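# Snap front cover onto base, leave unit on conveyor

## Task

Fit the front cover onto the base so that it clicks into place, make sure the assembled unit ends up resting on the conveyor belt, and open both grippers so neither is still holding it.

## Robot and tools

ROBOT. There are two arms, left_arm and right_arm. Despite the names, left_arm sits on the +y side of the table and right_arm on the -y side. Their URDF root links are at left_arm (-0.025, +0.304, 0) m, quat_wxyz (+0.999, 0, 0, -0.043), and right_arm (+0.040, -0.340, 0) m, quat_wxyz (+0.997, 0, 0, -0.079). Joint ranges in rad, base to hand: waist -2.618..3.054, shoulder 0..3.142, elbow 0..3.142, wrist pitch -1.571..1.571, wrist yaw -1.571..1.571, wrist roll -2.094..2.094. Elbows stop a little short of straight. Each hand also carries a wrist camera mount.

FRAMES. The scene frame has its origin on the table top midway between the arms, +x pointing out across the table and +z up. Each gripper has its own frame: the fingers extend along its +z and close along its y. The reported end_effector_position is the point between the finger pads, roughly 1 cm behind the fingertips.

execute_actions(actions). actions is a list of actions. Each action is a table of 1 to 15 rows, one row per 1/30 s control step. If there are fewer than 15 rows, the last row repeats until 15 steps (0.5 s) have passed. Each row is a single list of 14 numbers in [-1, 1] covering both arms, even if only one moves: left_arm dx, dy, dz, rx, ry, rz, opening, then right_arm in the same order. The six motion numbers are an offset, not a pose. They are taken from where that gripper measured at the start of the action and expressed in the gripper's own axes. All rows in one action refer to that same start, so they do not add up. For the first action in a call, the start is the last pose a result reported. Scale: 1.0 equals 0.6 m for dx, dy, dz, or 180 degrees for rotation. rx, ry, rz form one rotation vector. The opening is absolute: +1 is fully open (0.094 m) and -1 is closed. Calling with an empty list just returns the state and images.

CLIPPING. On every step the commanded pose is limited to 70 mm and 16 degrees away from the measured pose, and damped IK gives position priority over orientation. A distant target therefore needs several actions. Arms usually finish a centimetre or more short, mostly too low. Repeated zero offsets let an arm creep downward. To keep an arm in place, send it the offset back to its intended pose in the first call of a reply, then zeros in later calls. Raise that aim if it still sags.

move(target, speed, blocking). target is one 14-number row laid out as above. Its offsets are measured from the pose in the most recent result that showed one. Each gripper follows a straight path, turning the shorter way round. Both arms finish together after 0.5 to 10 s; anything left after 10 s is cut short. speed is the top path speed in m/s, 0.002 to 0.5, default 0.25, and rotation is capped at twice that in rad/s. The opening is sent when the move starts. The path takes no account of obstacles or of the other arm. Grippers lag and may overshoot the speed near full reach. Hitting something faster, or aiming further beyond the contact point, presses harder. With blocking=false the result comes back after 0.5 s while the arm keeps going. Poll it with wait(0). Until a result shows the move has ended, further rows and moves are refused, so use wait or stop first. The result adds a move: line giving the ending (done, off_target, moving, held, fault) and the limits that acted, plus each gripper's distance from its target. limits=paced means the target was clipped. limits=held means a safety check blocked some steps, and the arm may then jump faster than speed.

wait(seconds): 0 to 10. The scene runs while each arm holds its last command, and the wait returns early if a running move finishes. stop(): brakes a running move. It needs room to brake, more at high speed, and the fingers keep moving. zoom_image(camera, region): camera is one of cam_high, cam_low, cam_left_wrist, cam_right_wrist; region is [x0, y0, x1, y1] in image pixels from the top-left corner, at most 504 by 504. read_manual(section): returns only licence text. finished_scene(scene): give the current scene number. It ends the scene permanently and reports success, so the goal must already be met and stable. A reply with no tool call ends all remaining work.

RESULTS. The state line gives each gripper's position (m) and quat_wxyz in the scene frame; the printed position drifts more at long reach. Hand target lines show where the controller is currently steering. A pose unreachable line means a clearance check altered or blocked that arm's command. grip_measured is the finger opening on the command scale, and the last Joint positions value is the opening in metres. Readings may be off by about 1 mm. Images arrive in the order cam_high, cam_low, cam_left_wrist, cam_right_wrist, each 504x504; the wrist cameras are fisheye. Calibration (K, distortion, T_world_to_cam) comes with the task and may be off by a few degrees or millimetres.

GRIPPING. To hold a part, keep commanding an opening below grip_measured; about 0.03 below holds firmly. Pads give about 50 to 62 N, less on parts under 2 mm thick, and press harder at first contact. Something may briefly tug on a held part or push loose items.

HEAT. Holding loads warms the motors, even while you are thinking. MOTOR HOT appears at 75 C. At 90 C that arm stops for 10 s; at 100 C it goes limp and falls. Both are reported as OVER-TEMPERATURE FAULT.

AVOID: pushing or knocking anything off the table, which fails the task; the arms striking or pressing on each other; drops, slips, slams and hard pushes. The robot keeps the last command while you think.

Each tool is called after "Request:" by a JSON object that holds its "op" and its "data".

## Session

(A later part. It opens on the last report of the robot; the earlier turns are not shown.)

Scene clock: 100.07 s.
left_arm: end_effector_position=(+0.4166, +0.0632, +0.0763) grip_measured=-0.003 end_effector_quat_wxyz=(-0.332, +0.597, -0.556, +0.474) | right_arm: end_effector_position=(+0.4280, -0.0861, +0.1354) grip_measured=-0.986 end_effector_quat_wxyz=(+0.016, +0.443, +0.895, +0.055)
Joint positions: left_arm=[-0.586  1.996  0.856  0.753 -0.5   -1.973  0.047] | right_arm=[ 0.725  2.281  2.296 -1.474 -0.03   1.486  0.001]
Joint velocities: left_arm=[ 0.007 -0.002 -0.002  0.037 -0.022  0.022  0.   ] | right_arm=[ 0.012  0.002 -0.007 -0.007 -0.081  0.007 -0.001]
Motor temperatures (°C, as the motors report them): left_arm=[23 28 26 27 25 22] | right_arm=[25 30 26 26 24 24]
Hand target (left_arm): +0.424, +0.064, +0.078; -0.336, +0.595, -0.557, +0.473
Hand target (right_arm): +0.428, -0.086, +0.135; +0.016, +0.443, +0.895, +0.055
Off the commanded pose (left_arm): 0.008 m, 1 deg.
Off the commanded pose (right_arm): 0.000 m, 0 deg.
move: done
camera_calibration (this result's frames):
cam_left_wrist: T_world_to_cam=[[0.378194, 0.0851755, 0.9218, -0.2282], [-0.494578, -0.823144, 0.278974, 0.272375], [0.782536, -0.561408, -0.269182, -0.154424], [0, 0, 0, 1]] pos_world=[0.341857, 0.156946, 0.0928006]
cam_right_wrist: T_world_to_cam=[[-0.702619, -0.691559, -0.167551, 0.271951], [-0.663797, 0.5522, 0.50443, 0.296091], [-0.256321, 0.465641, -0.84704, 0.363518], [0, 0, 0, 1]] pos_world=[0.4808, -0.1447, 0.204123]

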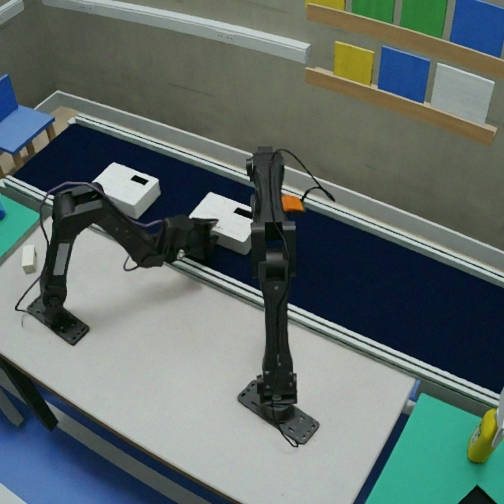

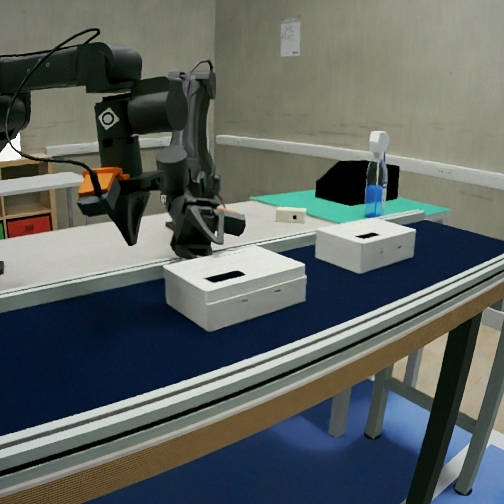

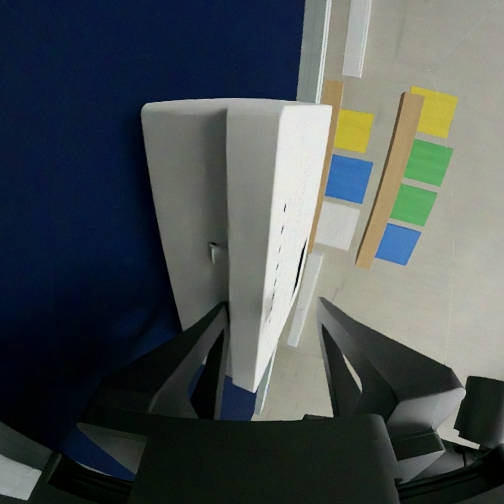

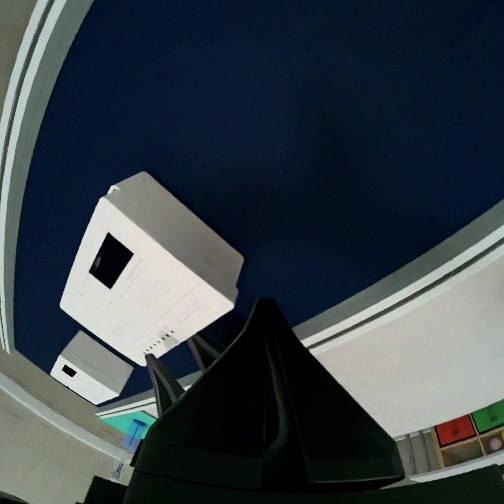

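Request:
{"op": "move", "data": {"target": [0.007,-0.046,-0.006,0,0,0,0,0,0,0,0,0,0,-1], "speed": 0.04}}

Scene clock: 101.17 s.
left_arm: end_effector_position=(+0.4165, +0.0625, +0.0920) grip_measured=-0.003 end_effector_quat_wxyz=(-0.330, +0.597, -0.560, +0.469) | right_arm: end_effector_position=(+0.4280, -0.0861, +0.1354) grip_measured=-0.986 end_effector_quat_wxyz=(+0.016, +0.443, +0.895, +0.055)
Joint positions: left_arm=[-0.586  1.94   0.878  0.663 -0.496 -1.973  0.047] | right_arm=[ 0.725  2.281  2.296 -1.474 -0.03   1.486  0.001]
Joint velocities: left_arm=[ 0.002 -0.007 -0.007 -0.051  0.037  0.037 -0.   ] | right_arm=[ 0.002 -0.002 -0.017  0.037  0.007  0.022 -0.   ]
Motor temperatures (°C, as the motors report them): left_arm=[23 28 26 27 25 22] | right_arm=[25 30 26 26 24 24]
Hand target (left_arm): +0.423, +0.064, +0.104; -0.333, +0.597, -0.556, +0.474
Hand target (right_arm): +0.428, -0.086, +0.135; +0.016, +0.443, +0.895, +0.055
Off the commanded pose (left_arm): 0.013 m, 1 deg.
Off the commanded pose (right_arm): 0.000 m, 0 deg.
move: off_target (left_arm)
camera_calibration (this result's frames):
cam_left_wrist: T_world_to_cam=[[0.38866, 0.0774557, 0.91812, -0.246103], [-0.494394, -0.823331, 0.278747, 0.267341], [0.777507, -0.562251, -0.281702, -0.147261], [0, 0, 0, 1]] pos_world=[0.342318, 0.156375, 0.109948]
cam_right_wrist: T_world_to_cam=[[-0.702619, -0.691559, -0.167551, 0.271951], [-0.663797, 0.5522, 0.50443, 0.296091], [-0.256321, 0.465641, -0.84704, 0.363518], [0, 0, 0, 1]] pos_world=[0.4808, -0.1447, 0.204123]

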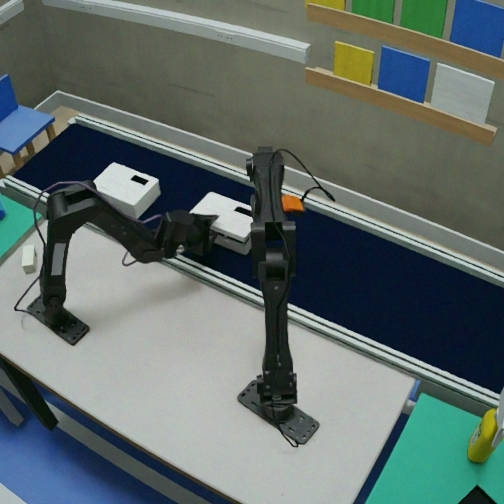

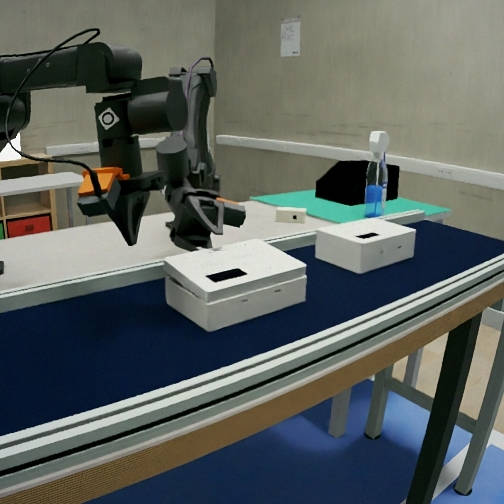

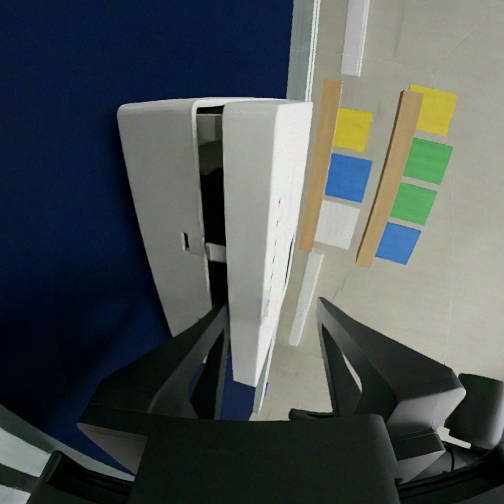

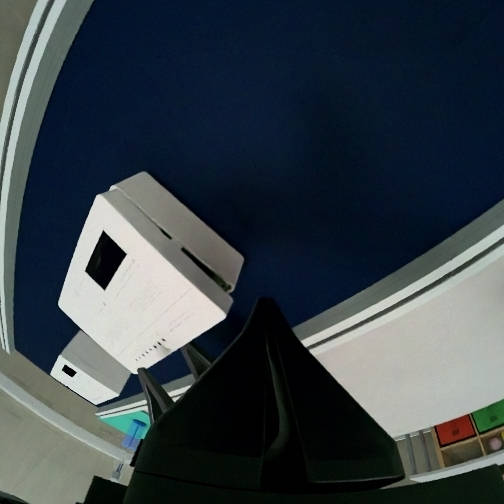

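Request:
{"op": "move", "data": {"target": [0,-0.012,0.015,0,0,0,-0.55,0,0,0,0,0,0,-1], "speed": 0.03}}

Scene clock: 102.07 s.
left_arm: end_effector_position=(+0.4215, +0.0614, +0.0959) grip_measured=-0.547 end_effector_quat_wxyz=(-0.328, +0.597, -0.558, +0.474) | right_arm: end_effector_position=(+0.4280, -0.0861, +0.1354) grip_measured=-0.986 end_effector_quat_wxyz=(+0.016, +0.443, +0.895, +0.055)
Joint positions: left_arm=[-0.578  1.943  0.896  0.659 -0.485 -1.973  0.021] | right_arm=[ 0.725  2.281  2.296 -1.474 -0.03   1.486  0.001]
Joint velocities: left_arm=[-0.022 -0.007 -0.002  0.007 -0.007  0.007  0.   ] | right_arm=[ 0.017 -0.002 -0.002  0.037  0.022 -0.037  0.   ]
Motor temperatures (°C, as the motors report them): left_arm=[23 28 26 28 25 22] | right_arm=[25 30 26 26 24 24]
Hand target (left_arm): +0.427, +0.063, +0.096; -0.330, +0.597, -0.560, +0.470
Hand target (right_arm): +0.428, -0.086, +0.135; +0.016, +0.443, +0.895, +0.055
Off the commanded pose (left_arm): 0.006 m, 1 deg.
Off the commanded pose (right_arm): 0.000 m, 0 deg.
move: done
camera_calibration (this result's frames):
cam_left_wrist: T_world_to_cam=[[0.383855, 0.0858992, 0.919389, -0.25024], [-0.497624, -0.819469, 0.284327, 0.268413], [0.777834, -0.56665, -0.271812, -0.151435], [0, 0, 0, 1]] pos_world=[0.347416, 0.155641, 0.112589]
cam_right_wrist: T_world_to_cam=[[-0.702619, -0.691559, -0.167551, 0.271951], [-0.663797, 0.5522, 0.50443, 0.296091], [-0.256321, 0.465641, -0.84704, 0.363518], [0, 0, 0, 1]] pos_world=[0.4808, -0.1447, 0.204123]

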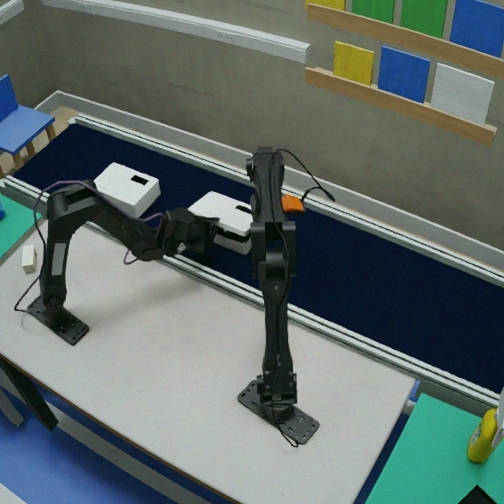

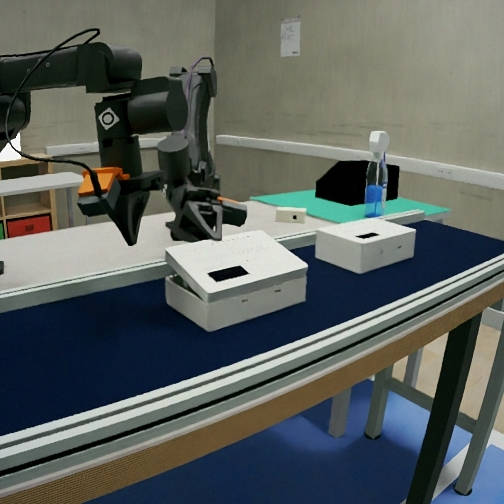

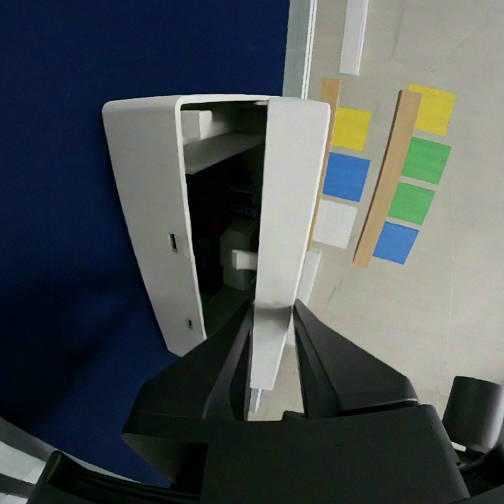

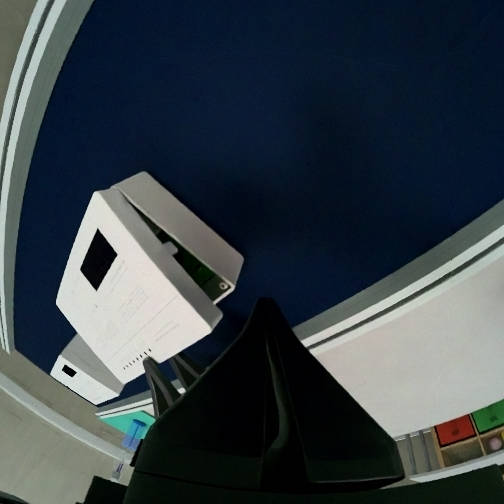

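Request:
{"op": "move", "data": {"target": [0,-0.005,0.024,0.03,0,0.065,-0.55,0,0,0,0,0,0,-1], "speed": 0.04}}

Request:
{"op": "move", "data": {"target": [0,0,0,0,0,0,-0.75,0,0,0,0,0,0,-1]}}

Scene clock: 106.13 s.
left_arm: end_effector_position=(+0.4307, +0.0543, +0.0928) grip_measured=-0.547 end_effector_quat_wxyz=(-0.389, +0.522, -0.597, +0.469) | right_arm: end_effector_position=(+0.4280, -0.0861, +0.1354) grip_measured=-0.986 end_effector_quat_wxyz=(+0.016, +0.443, +0.895, +0.055)
Joint positions: left_arm=[-0.578  2.028  0.896  0.837 -0.485 -1.737  0.021] | right_arm=[ 0.725  2.281  2.296 -1.474 -0.03   1.486  0.001]
Joint velocities: left_arm=[-0.002 -0.022  0.012  0.007  0.037  0.007  0.001] | right_arm=[-0.007 -0.012 -0.007 -0.066 -0.007  0.051  0.001]
Motor temperatures (°C, as the motors report them): left_arm=[23 28 27 28 25 22] | right_arm=[25 30 26 26 24 24]
Hand target (left_arm): +0.436, +0.060, +0.094; +0.403, -0.521, +0.593, -0.464
Hand target (right_arm): +0.428, -0.086, +0.135; +0.016, +0.443, +0.895, +0.055
Off the commanded pose (left_arm): 0.008 m, 2 deg.
Off the commanded pose (right_arm): 0.000 m, 0 deg.
move: done
camera_calibration (this result's frames):
cam_left_wrist: T_world_to_cam=[[0.282274, -0.0935212, 0.954765, -0.200039], [-0.575329, -0.812904, 0.0904689, 0.319105], [0.767671, -0.57484, -0.283267, -0.157563], [0, 0, 0, 1]] pos_world=[0.361013, 0.15012, 0.117489]
cam_right_wrist: T_world_to_cam=[[-0.702619, -0.691559, -0.167551, 0.271951], [-0.663797, 0.5522, 0.50443, 0.296091], [-0.256321, 0.465641, -0.84704, 0.363518], [0, 0, 0, 1]] pos_world=[0.4808, -0.1447, 0.204123]

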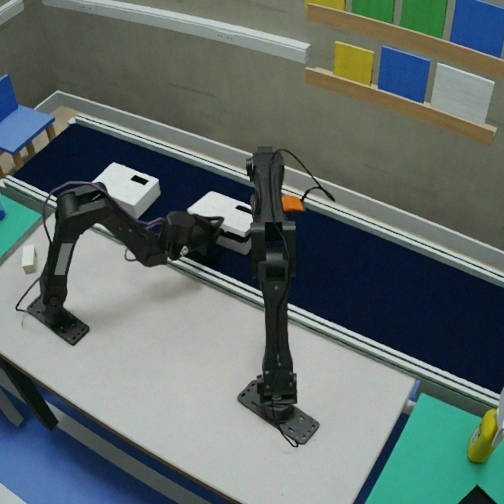

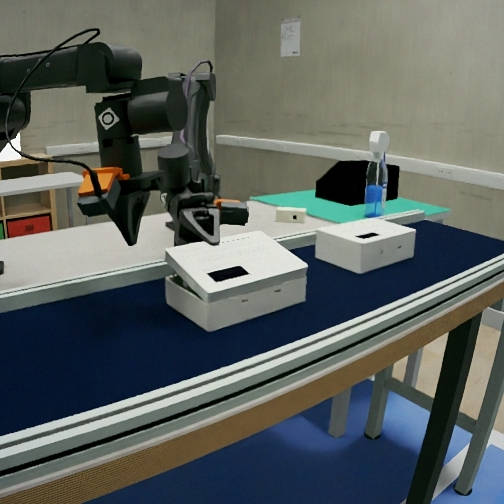

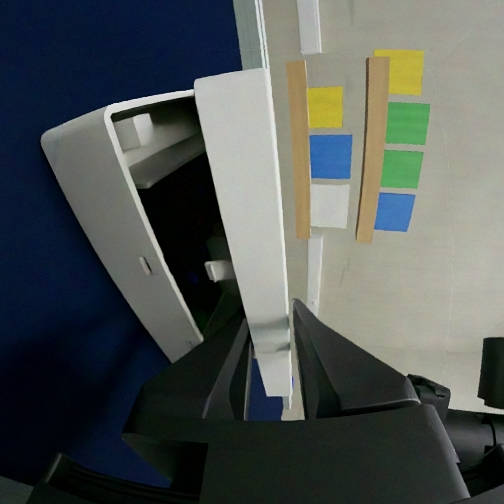

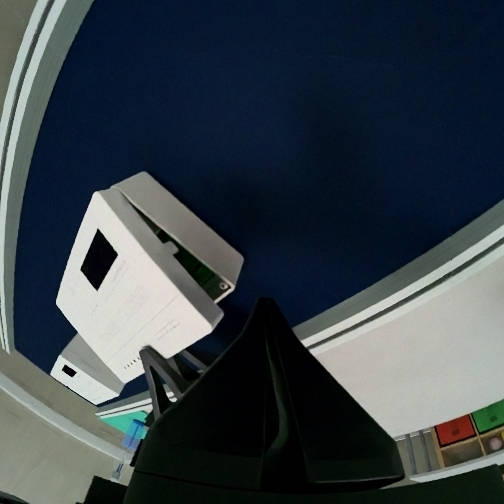

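Scene clock: 106.63 s.
left_arm: end_effector_position=(+0.4315, +0.0538, +0.0967) grip_measured=-0.648 end_effector_quat_wxyz=(-0.389, +0.523, -0.590, +0.476) | right_arm: end_effector_position=(+0.4280, -0.0861, +0.1354) grip_measured=-0.986 end_effector_quat_wxyz=(+0.016, +0.443, +0.895, +0.055)
Joint positions: left_arm=[-0.578  2.026  0.896  0.852 -0.486 -1.744  0.017] | right_arm=[ 0.725  2.281  2.296 -1.474 -0.03   1.486  0.001]
Joint velocities: left_arm=[-0.007  0.002  0.002 -0.051  0.022 -0.022  0.001] | right_arm=[-0.012 -0.002 -0.017 -0.007  0.037 -0.022  0.   ]
Motor temperatures (°C, as the motors report them): left_arm=[23 28 27 28 25 22] | right_arm=[25 30 26 26 24 24]
Hand target (left_arm): +0.431, +0.054, +0.093; +0.390, -0.522, +0.597, -0.469
Hand target (right_arm): +0.428, -0.086, +0.135; +0.016, +0.443, +0.895, +0.055
Off the commanded pose (left_arm): 0.004 m, 1 deg.
Off the commanded pose (right_arm): 0.000 m, 0 deg.
move: done
camera_calibration (this result's frames):
cam_left_wrist: T_world_to_cam=[[0.271446, -0.0765542, 0.959404, -0.200752], [-0.574561, -0.812607, 0.0977208, 0.317716], [0.772138, -0.577762, -0.264564, -0.160937], [0, 0, 0, 1]] pos_world=[0.361306, 0.149827, 0.118977]
cam_right_wrist: T_world_to_cam=[[-0.702619, -0.691559, -0.167551, 0.271951], [-0.663797, 0.5522, 0.50443, 0.296091], [-0.256321, 0.465641, -0.84704, 0.363518], [0, 0, 0, 1]] pos_world=[0.4808, -0.1447, 0.204123]

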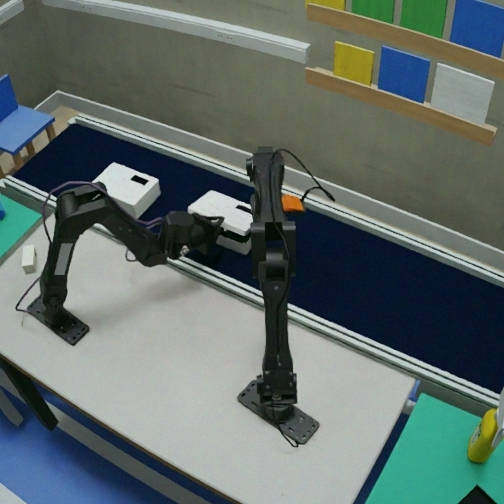

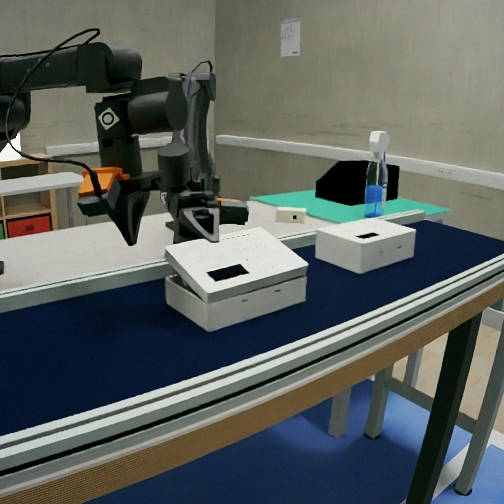

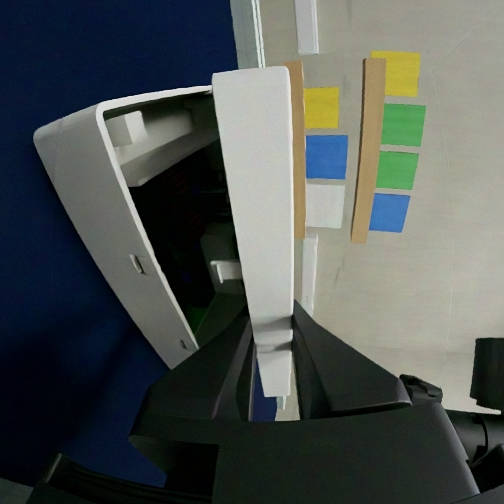

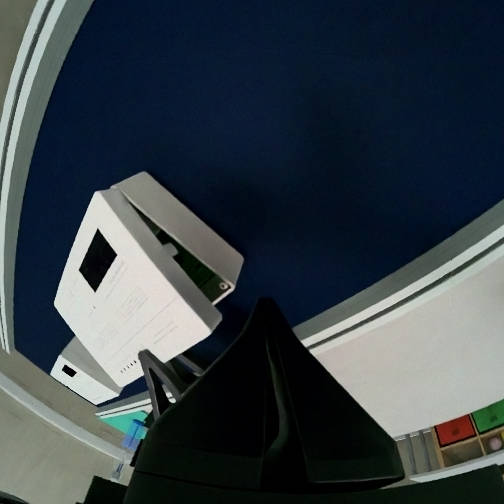

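Request:
{"op": "move", "data": {"target": [0,0,0,0.062,0,0.01,-0.75,0,0,0,0,0,0,-1], "speed": 0.1}}

Request:
{"op": "zoom_image", "data": {"camera": "cam_low", "region": [140,200,320,340]}}

Scene clock: 108.57 s.
left_arm: end_effector_position=(+0.4335, +0.0543, +0.0947) grip_measured=-0.648 end_effector_quat_wxyz=(-0.436, +0.477, -0.553, +0.526) | right_arm: end_effector_position=(+0.4280, -0.0861, +0.1354) grip_measured=-0.986 end_effector_quat_wxyz=(+0.016, +0.443, +0.895, +0.055)
Joint positions: left_arm=[-0.578  2.18   0.855  1.25  -0.496 -1.626  0.017] | right_arm=[ 0.725  2.281  2.296 -1.474 -0.03   1.486  0.001]
Joint velocities: left_arm=[ 0.002 -0.012 -0.002 -0.007 -0.007  0.007  0.   ] | right_arm=[ 0.002  0.012 -0.007  0.007  0.007 -0.007 -0.001]
Motor temperatures (°C, as the motors report them): left_arm=[23 28 26 29 25 22] | right_arm=[25 30 26 26 24 24]
Hand target (left_arm): +0.431, +0.054, +0.097; +0.446, -0.472, +0.550, -0.525
Hand target (right_arm): +0.428, -0.086, +0.135; +0.016, +0.443, +0.895, +0.055
Off the commanded pose (left_arm): 0.003 m, 1 deg.
Off the commanded pose (right_arm): 0.000 m, 0 deg.
move: done
camera_calibration (this result's frames):
cam_left_wrist: T_world_to_cam=[[0.0941775, -0.0695353, 0.993124, -0.126085], [-0.589737, -0.807595, -0.000620745, 0.335144], [0.802086, -0.585623, -0.117065, -0.189241], [0, 0, 0, 1]] pos_world=[0.361309, 0.151069, 0.103272]
cam_right_wrist: T_world_to_cam=[[-0.702619, -0.691559, -0.167551, 0.271951], [-0.663797, 0.5522, 0.50443, 0.296091], [-0.256321, 0.465641, -0.84704, 0.363518], [0, 0, 0, 1]] pos_world=[0.4808, -0.1447, 0.204123]

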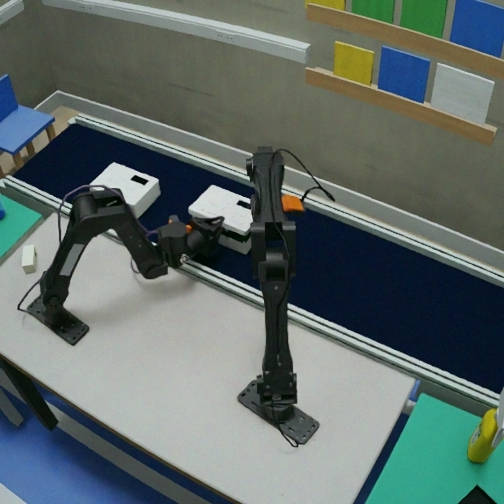

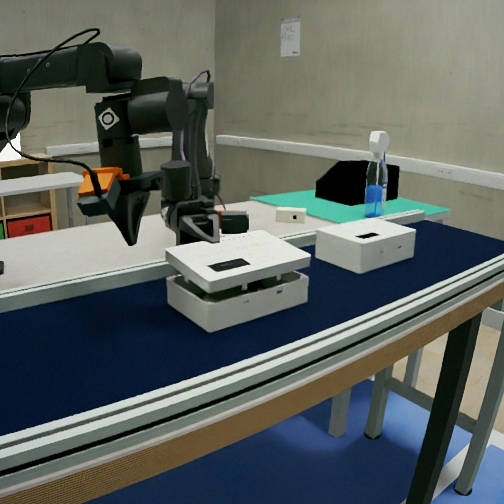

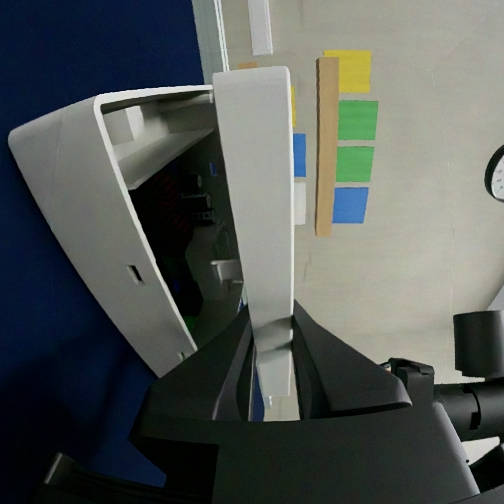

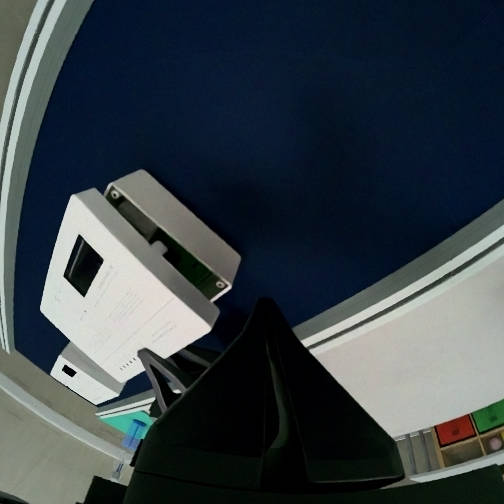

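Region (140, 200, 320, 340) of cam_low's 504x504 image, scaled by 2.800, with more detail than that image has.

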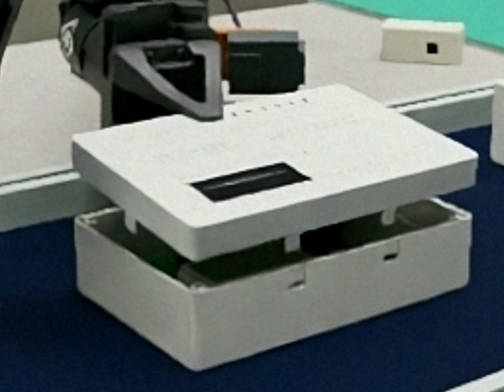

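Request:
{"op": "move", "data": {"target": [0,0.016,0.006,0,0,0,-0.75,0,0,0,0,0,0,-1], "speed": 0.03}}

Request:
{"op": "zoom_image", "data": {"camera": "cam_low", "region": [140,200,320,340]}}

Request:
{"op": "zoom_image", "data": {"camera": "cam_right_wrist", "region": [40,150,280,390]}}

Scene clock: 109.50 s.
left_arm: end_effector_position=(+0.4331, +0.0547, +0.0847) grip_measured=-0.648 end_effector_quat_wxyz=(-0.435, +0.479, -0.555, +0.523) | right_arm: end_effector_position=(+0.4280, -0.0861, +0.1354) grip_measured=-0.986 end_effector_quat_wxyz=(+0.016, +0.443, +0.895, +0.055)
Joint positions: left_arm=[-0.578  2.21   0.855  1.27  -0.497 -1.63   0.017] | right_arm=[ 0.725  2.281  2.296 -1.474 -0.03   1.486  0.001]
Joint velocities: left_arm=[-0.002 -0.012  0.027 -0.051  0.007 -0.007  0.001] | right_arm=[-0.022 -0.002 -0.017 -0.022 -0.051 -0.007  0.   ]
Motor temperatures (°C, as the motors report them): left_arm=[23 28 26 29 25 22] | right_arm=[25 30 26 26 24 24]
Hand target (left_arm): +0.436, +0.054, +0.085; +0.436, -0.477, +0.553, -0.526
Hand target (right_arm): +0.428, -0.086, +0.135; +0.016, +0.443, +0.895, +0.055
Off the commanded pose (left_arm): 0.003 m, 0 deg.
Off the commanded pose (right_arm): 0.000 m, 0 deg.
move: done
camera_calibration (this result's frames):
cam_left_wrist: T_world_to_cam=[[0.102223, -0.0719719, 0.992154, -0.119316], [-0.589227, -0.807965, 0.00209817, 0.334783], [0.801475, -0.584819, -0.125, -0.189011], [0, 0, 0, 1]] pos_world=[0.360948, 0.151369, 0.0940506]
cam_right_wrist: T_world_to_cam=[[-0.702619, -0.691559, -0.167551, 0.271951], [-0.663797, 0.5522, 0.50443, 0.296091], [-0.256321, 0.465641, -0.84704, 0.363518], [0, 0, 0, 1]] pos_world=[0.4808, -0.1447, 0.204123]

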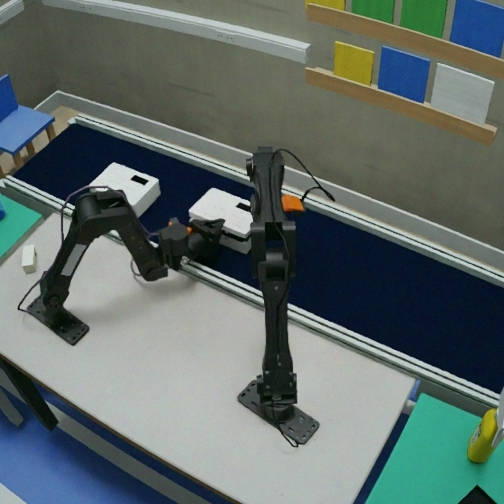

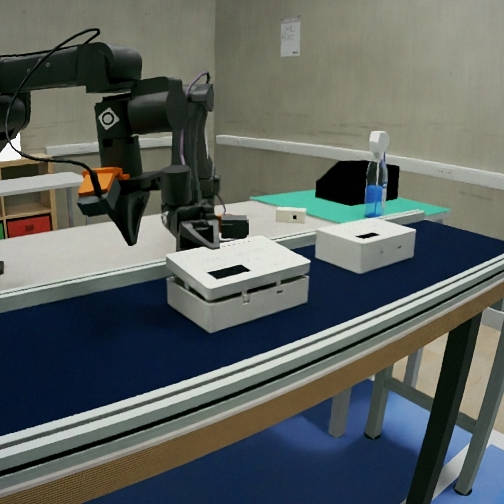

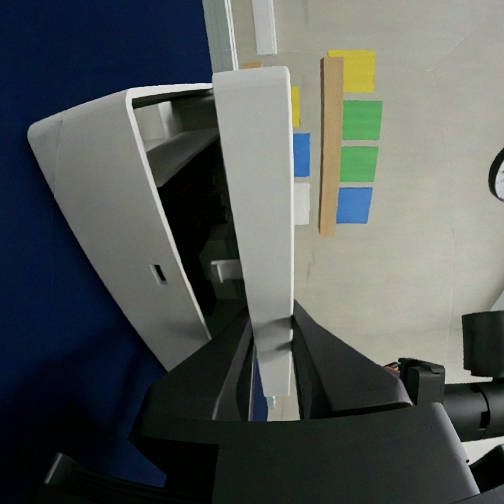

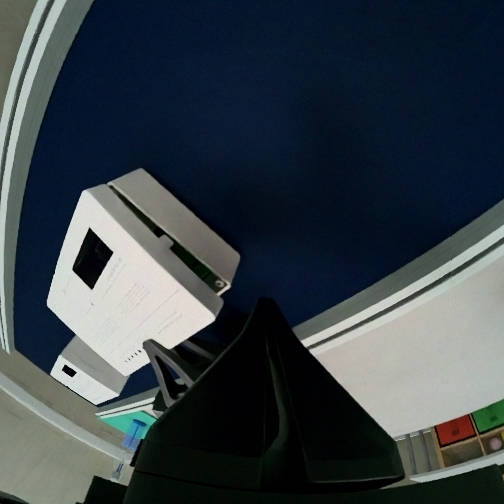

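Region (140, 200, 320, 340) of cam_low's 504x504 image, scaled by 2.800, with more detail than that image has.

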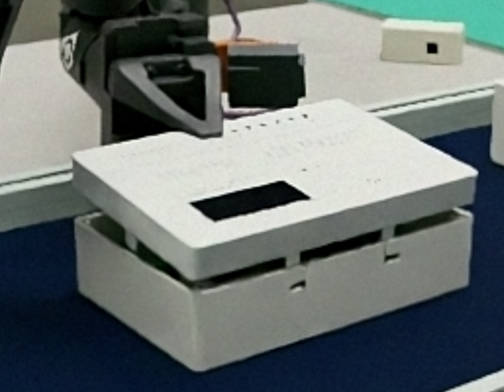

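Region (40, 150, 280, 390) of cam_right_wrist's 504x504 image, scaled by 2.100, with more detail than that image has.

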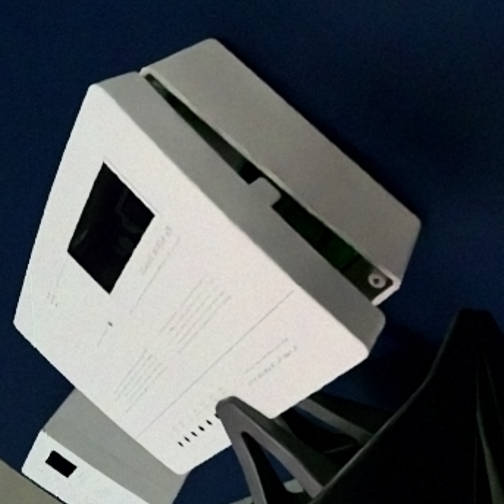

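Request:
{"op": "move", "data": {"target": [0,-0.03,0,0.025,0,0.004,-0.75,0.006,0.004,0.042,-0.488,0.131,-0.131,0.2], "speed": 0.4}}

Scene clock: 114.23 s.
left_arm: end_effector_position=(+0.4338, +0.0542, +0.1003) grip_measured=-0.648 end_effector_quat_wxyz=(+0.449, -0.464, +0.540, -0.539) | right_arm: end_effector_position=(+0.4277, -0.0772, +0.1043) grip_measured=+0.198 end_effector_quat_wxyz=(+0.157, +0.135, +0.677, +0.706)
Joint positions: left_arm=[-0.578  2.21   0.855  1.339 -0.497 -1.593  0.017] | right_arm=[ 0.462  2.217  0.738  1.55  -0.851  1.603  0.056]
Joint velocities: left_arm=[-0.027 -0.002  0.012  0.022  0.007  0.066  0.   ] | right_arm=[-0.022  0.002 -0.012  0.007  0.051 -0.022  0.   ]
Motor temperatures (°C, as the motors report them): left_arm=[23 28 26 30 25 22] | right_arm=[25 30 26 27 24 24]
Hand target (left_arm): +0.434, +0.055, +0.103; +0.457, -0.458, +0.537, -0.541
Hand target (right_arm): +0.432, -0.078, +0.111; +0.164, +0.125, +0.672, +0.712
Off the commanded pose (left_arm): 0.003 m, 1 deg.
Off the commanded pose (right_arm): 0.007 m, 4 deg.
joint sent to its limit (right arm) — the command would take joint 4 (wrist pitch) past its upper limit, so that joint was sent only as far as its limit.
move: off_target (right_arm)
camera_calibration (this result's frames):
cam_left_wrist: T_world_to_cam=[[0.0420288, -0.0653367, 0.996978, -0.109581], [-0.589753, -0.807097, -0.0280311, 0.337926], [0.806489, -0.586793, -0.0724538, -0.195202], [0, 0, 0, 1]] pos_world=[0.361326, 0.151036, 0.104579]
cam_right_wrist: T_world_to_cam=[[0.17379, 0.0319122, -0.984266, 0.0388225], [-0.977767, -0.113496, -0.176322, 0.460601], [-0.117337, 0.993026, 0.0114783, 0.224648], [0, 0, 0, 1]] pos_world=[0.469973, -0.172043, 0.116847]

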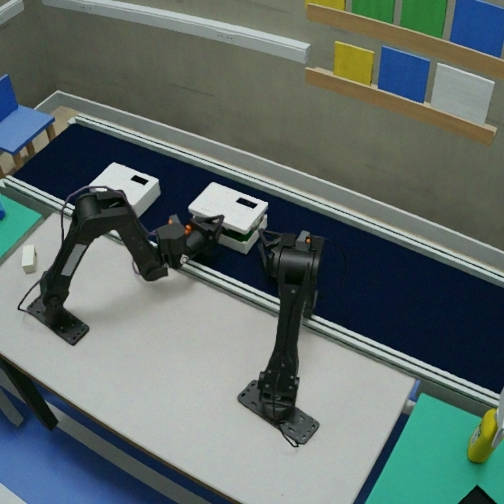

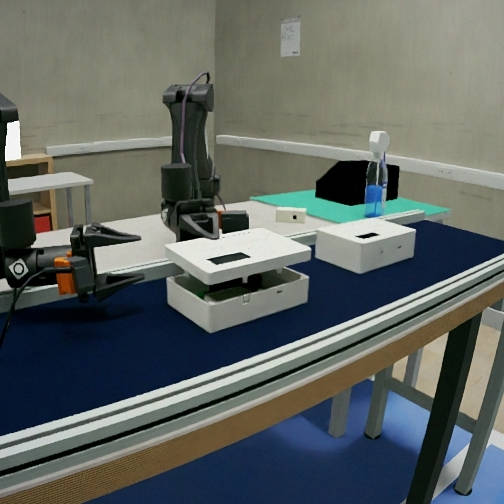

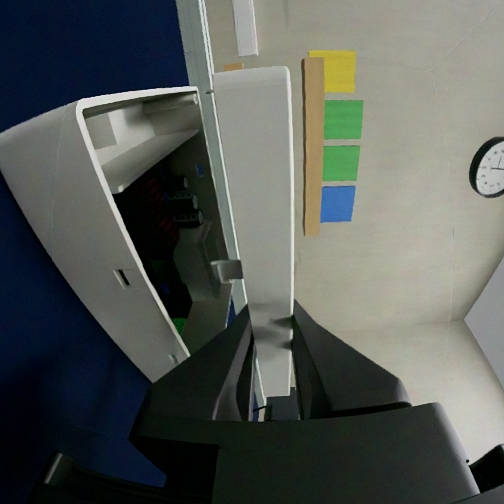

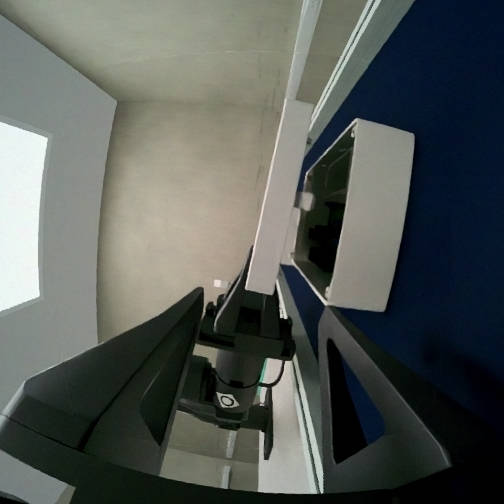

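Request:
{"op": "move", "data": {"target": [0,-0.004,0,0,0,0,-0.75,0,0.008,0.104,0.015,0,0,-0.3], "speed": 0.1}}

Scene clock: 115.57 s.
left_arm: end_effector_position=(+0.4337, +0.0542, +0.0991) grip_measured=-0.648 end_effector_quat_wxyz=(+0.448, -0.465, +0.541, -0.538) | right_arm: end_effector_position=(+0.4464, -0.0251, +0.1026) grip_measured=-0.298 end_effector_quat_wxyz=(+0.139, +0.150, +0.696, +0.688)
Joint positions: left_arm=[-0.578  2.21   0.855  1.334 -0.497 -1.597  0.017] | right_arm=[ 0.581  2.217  0.896  1.301 -0.737  1.57   0.033]
Joint velocities: left_arm=[ 0.002  0.002 -0.027 -0.022 -0.051 -0.007  0.   ] | right_arm=[ 0.007 -0.002 -0.012  0.007 -0.066 -0.066 -0.   ]
Motor temperatures (°C, as the motors report them): left_arm=[23 28 26 30 25 22] | right_arm=[25 30 26 27 24 24]
Hand target (left_arm): +0.434, +0.054, +0.103; +0.449, -0.464, +0.540, -0.539
Hand target (right_arm): +0.452, -0.020, +0.112; +0.153, +0.139, +0.693, +0.691
Off the commanded pose (left_arm): 0.004 m, 0 deg.
Off the commanded pose (right_arm): 0.012 m, 2 deg.
move: off_target (right_arm)
camera_calibration (this result's frames):
cam_left_wrist: T_world_to_cam=[[0.0465588, -0.064627, 0.996823, -0.110444], [-0.589822, -0.807153, -0.0247812, 0.337606], [0.80619, -0.586794, -0.0756985, -0.19481], [0, 0, 0, 1]] pos_world=[0.361323, 0.151049, 0.103713]
cam_right_wrist: T_world_to_cam=[[0.118266, -0.0100649, -0.992931, 0.0569174], [-0.985457, -0.124064, -0.116118, 0.481523], [-0.122019, 0.992223, -0.0245911, 0.180897], [0, 0, 0, 1]] pos_world=[0.489862, -0.119177, 0.116877]

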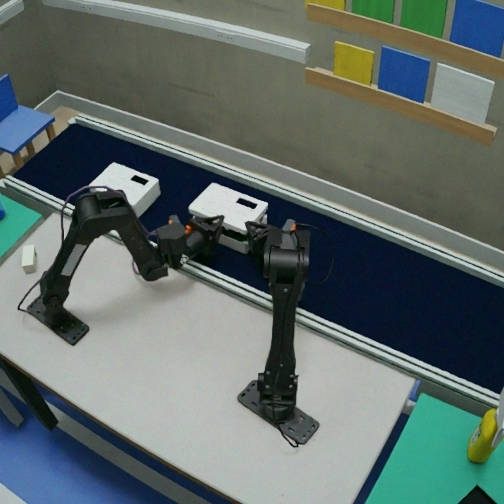

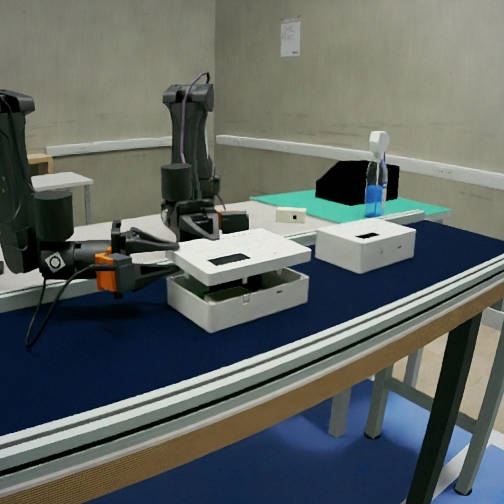

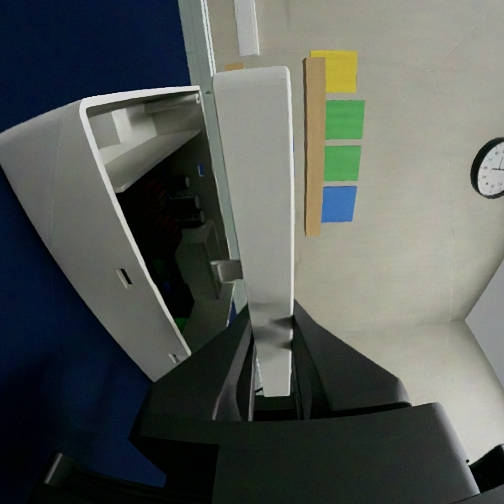

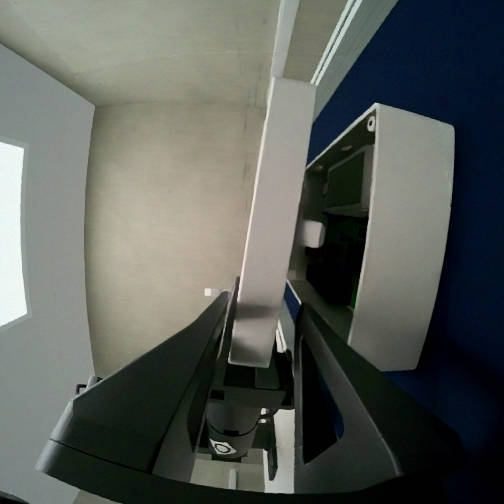

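Request:
{"op": "move", "data": {"target": [0,-0.004,0,0,0,0,-0.75,-0.008,0.016,0.026,0,0,0,-0.3], "speed": 0.05}}

Request:
{"op": "move", "data": {"target": [0,-0.004,0,0,0,0,-0.75,0,0.004,0,0,0,0,-0.78]}}

Scene clock: 116.53 s.
left_arm: end_effector_position=(+0.4337, +0.0542, +0.0981) grip_measured=-0.648 end_effector_quat_wxyz=(+0.447, -0.467, +0.542, -0.538) | right_arm: end_effector_position=(+0.4529, -0.0192, +0.1039) grip_measured=-0.298 end_effector_quat_wxyz=(+0.134, +0.155, +0.700, +0.684)
Joint positions: left_arm=[-0.578  2.21   0.855  1.33  -0.497 -1.601  0.017] | right_arm=[ 0.588  2.217  0.934  1.246 -0.731  1.571  0.033]
Joint velocities: left_arm=[ 0.007  0.012  0.012 -0.051 -0.051 -0.022  0.   ] | right_arm=[-0.002  0.002  0.007 -0.081  0.007 -0.022  0.   ]
Motor temperatures (°C, as the motors report them): left_arm=[23 28 26 30 25 22] | right_arm=[25 30 26 27 24 24]
Hand target (left_arm): +0.434, +0.054, +0.102; +0.448, -0.465, +0.541, -0.538
Hand target (right_arm): +0.457, -0.013, +0.112; +0.139, +0.150, +0.696, +0.688
Off the commanded pose (left_arm): 0.003 m, 0 deg.
Off the commanded pose (right_arm): 0.011 m, 1 deg.
move: off_target (right_arm)
camera_calibration (this result's frames):
cam_left_wrist: T_world_to_cam=[[0.0507258, -0.0640579, 0.996656, -0.111228], [-0.589862, -0.807208, -0.0218599, 0.337315], [0.805909, -0.586781, -0.0787315, -0.194444], [0, 0, 0, 1]] pos_world=[0.361316, 0.151062, 0.102921]
cam_right_wrist: T_world_to_cam=[[0.102464, -0.0170341, -0.994591, 0.0646331], [-0.987078, -0.125576, -0.0995392, 0.48773], [-0.123201, 0.991938, -0.029681, 0.176978], [0, 0, 0, 1]] pos_world=[0.496608, -0.113203, 0.118085]

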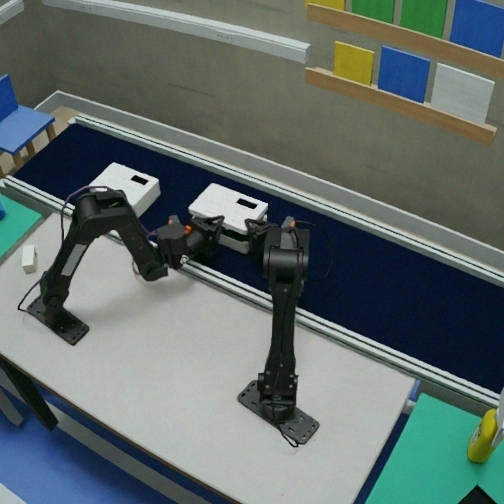

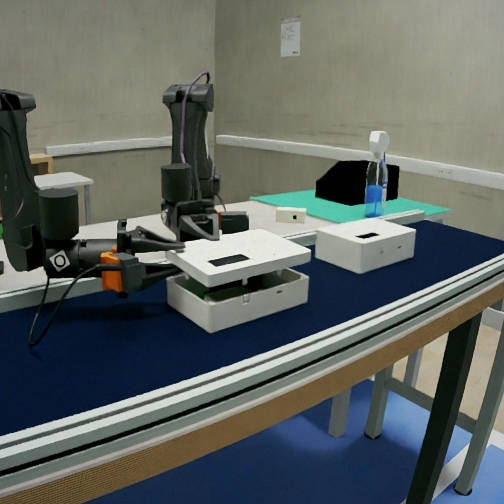

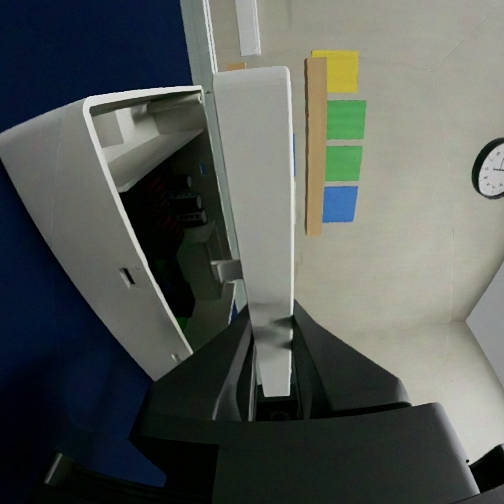

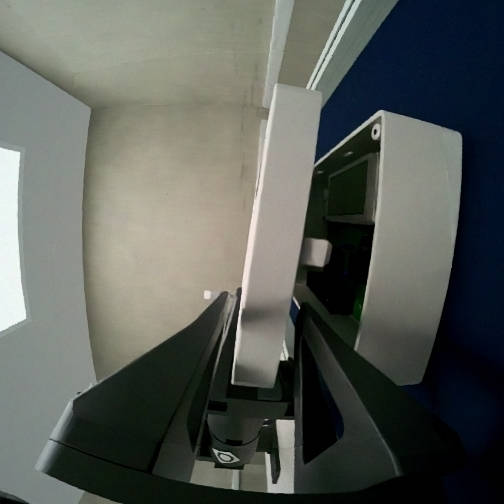

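Scene clock: 117.23 s.
left_arm: end_effector_position=(+0.4337, +0.0541, +0.0972) grip_measured=-0.648 end_effector_quat_wxyz=(+0.442, -0.471, +0.539, -0.540) | right_arm: end_effector_position=(+0.4529, -0.0192, +0.1049) grip_measured=-0.637 end_effector_quat_wxyz=(+0.132, +0.156, +0.698, +0.686)
Joint positions: left_arm=[-0.578  2.211  0.855  1.327 -0.496 -1.616  0.017] | right_arm=[ 0.588  2.217  0.934  1.251 -0.731  1.577  0.017]
Joint velocities: left_arm=[-0.012  0.017  0.002 -0.051 -0.022 -0.007  0.   ] | right_arm=[-0.012 -0.002 -0.017 -0.007  0.051  0.095  0.   ]
Motor temperatures (°C, as the motors report them): left_arm=[23 28 26 30 25 22] | right_arm=[25 30 26 27 24 24]
Hand target (left_arm): +0.434, +0.054, +0.101; +0.447, -0.467, +0.542, -0.538
Hand target (right_arm): +0.453, -0.019, +0.106; +0.134, +0.155, +0.700, +0.684
Off the commanded pose (left_arm): 0.003 m, 1 deg.
Off the commanded pose (right_arm): 0.001 m, 0 deg.
move: done
camera_calibration (this result's frames):
cam_left_wrist: T_world_to_cam=[[0.0556999, -0.0505626, 0.997166, -0.113274], [-0.590248, -0.807183, -0.00795912, 0.335989], [0.805298, -0.588132, -0.0748044, -0.194589], [0, 0, 0, 1]] pos_world=[0.361328, 0.151034, 0.101071]
cam_right_wrist: T_world_to_cam=[[0.100685, -0.0122261, -0.994843, 0.0665635], [-0.98723, -0.1253, -0.0983751, 0.487758], [-0.123451, 0.992044, -0.0246858, 0.176553], [0, 0, 0, 1]] pos_world=[0.496623, -0.113219, 0.118562]

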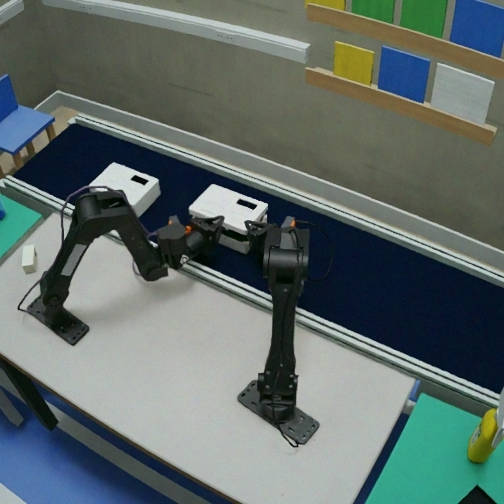

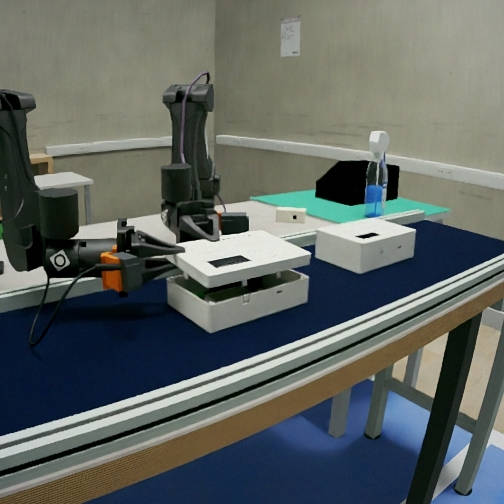

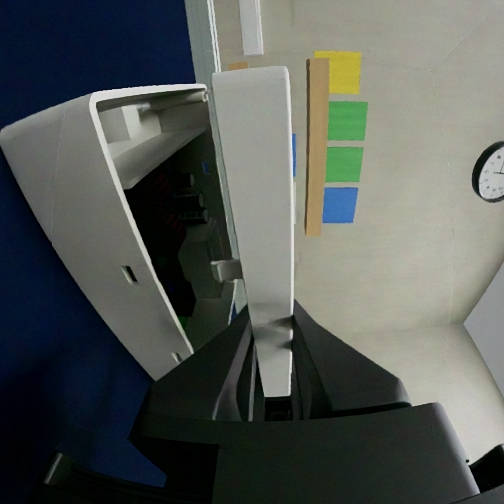

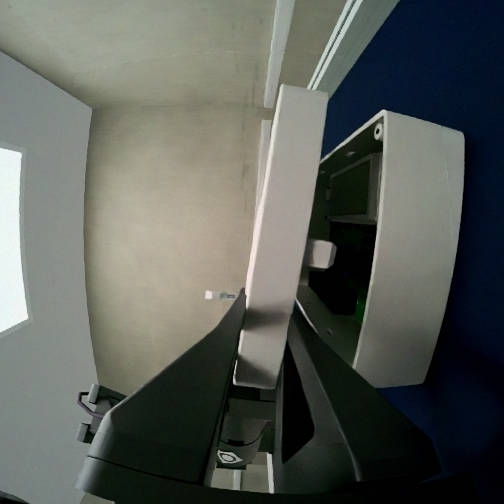

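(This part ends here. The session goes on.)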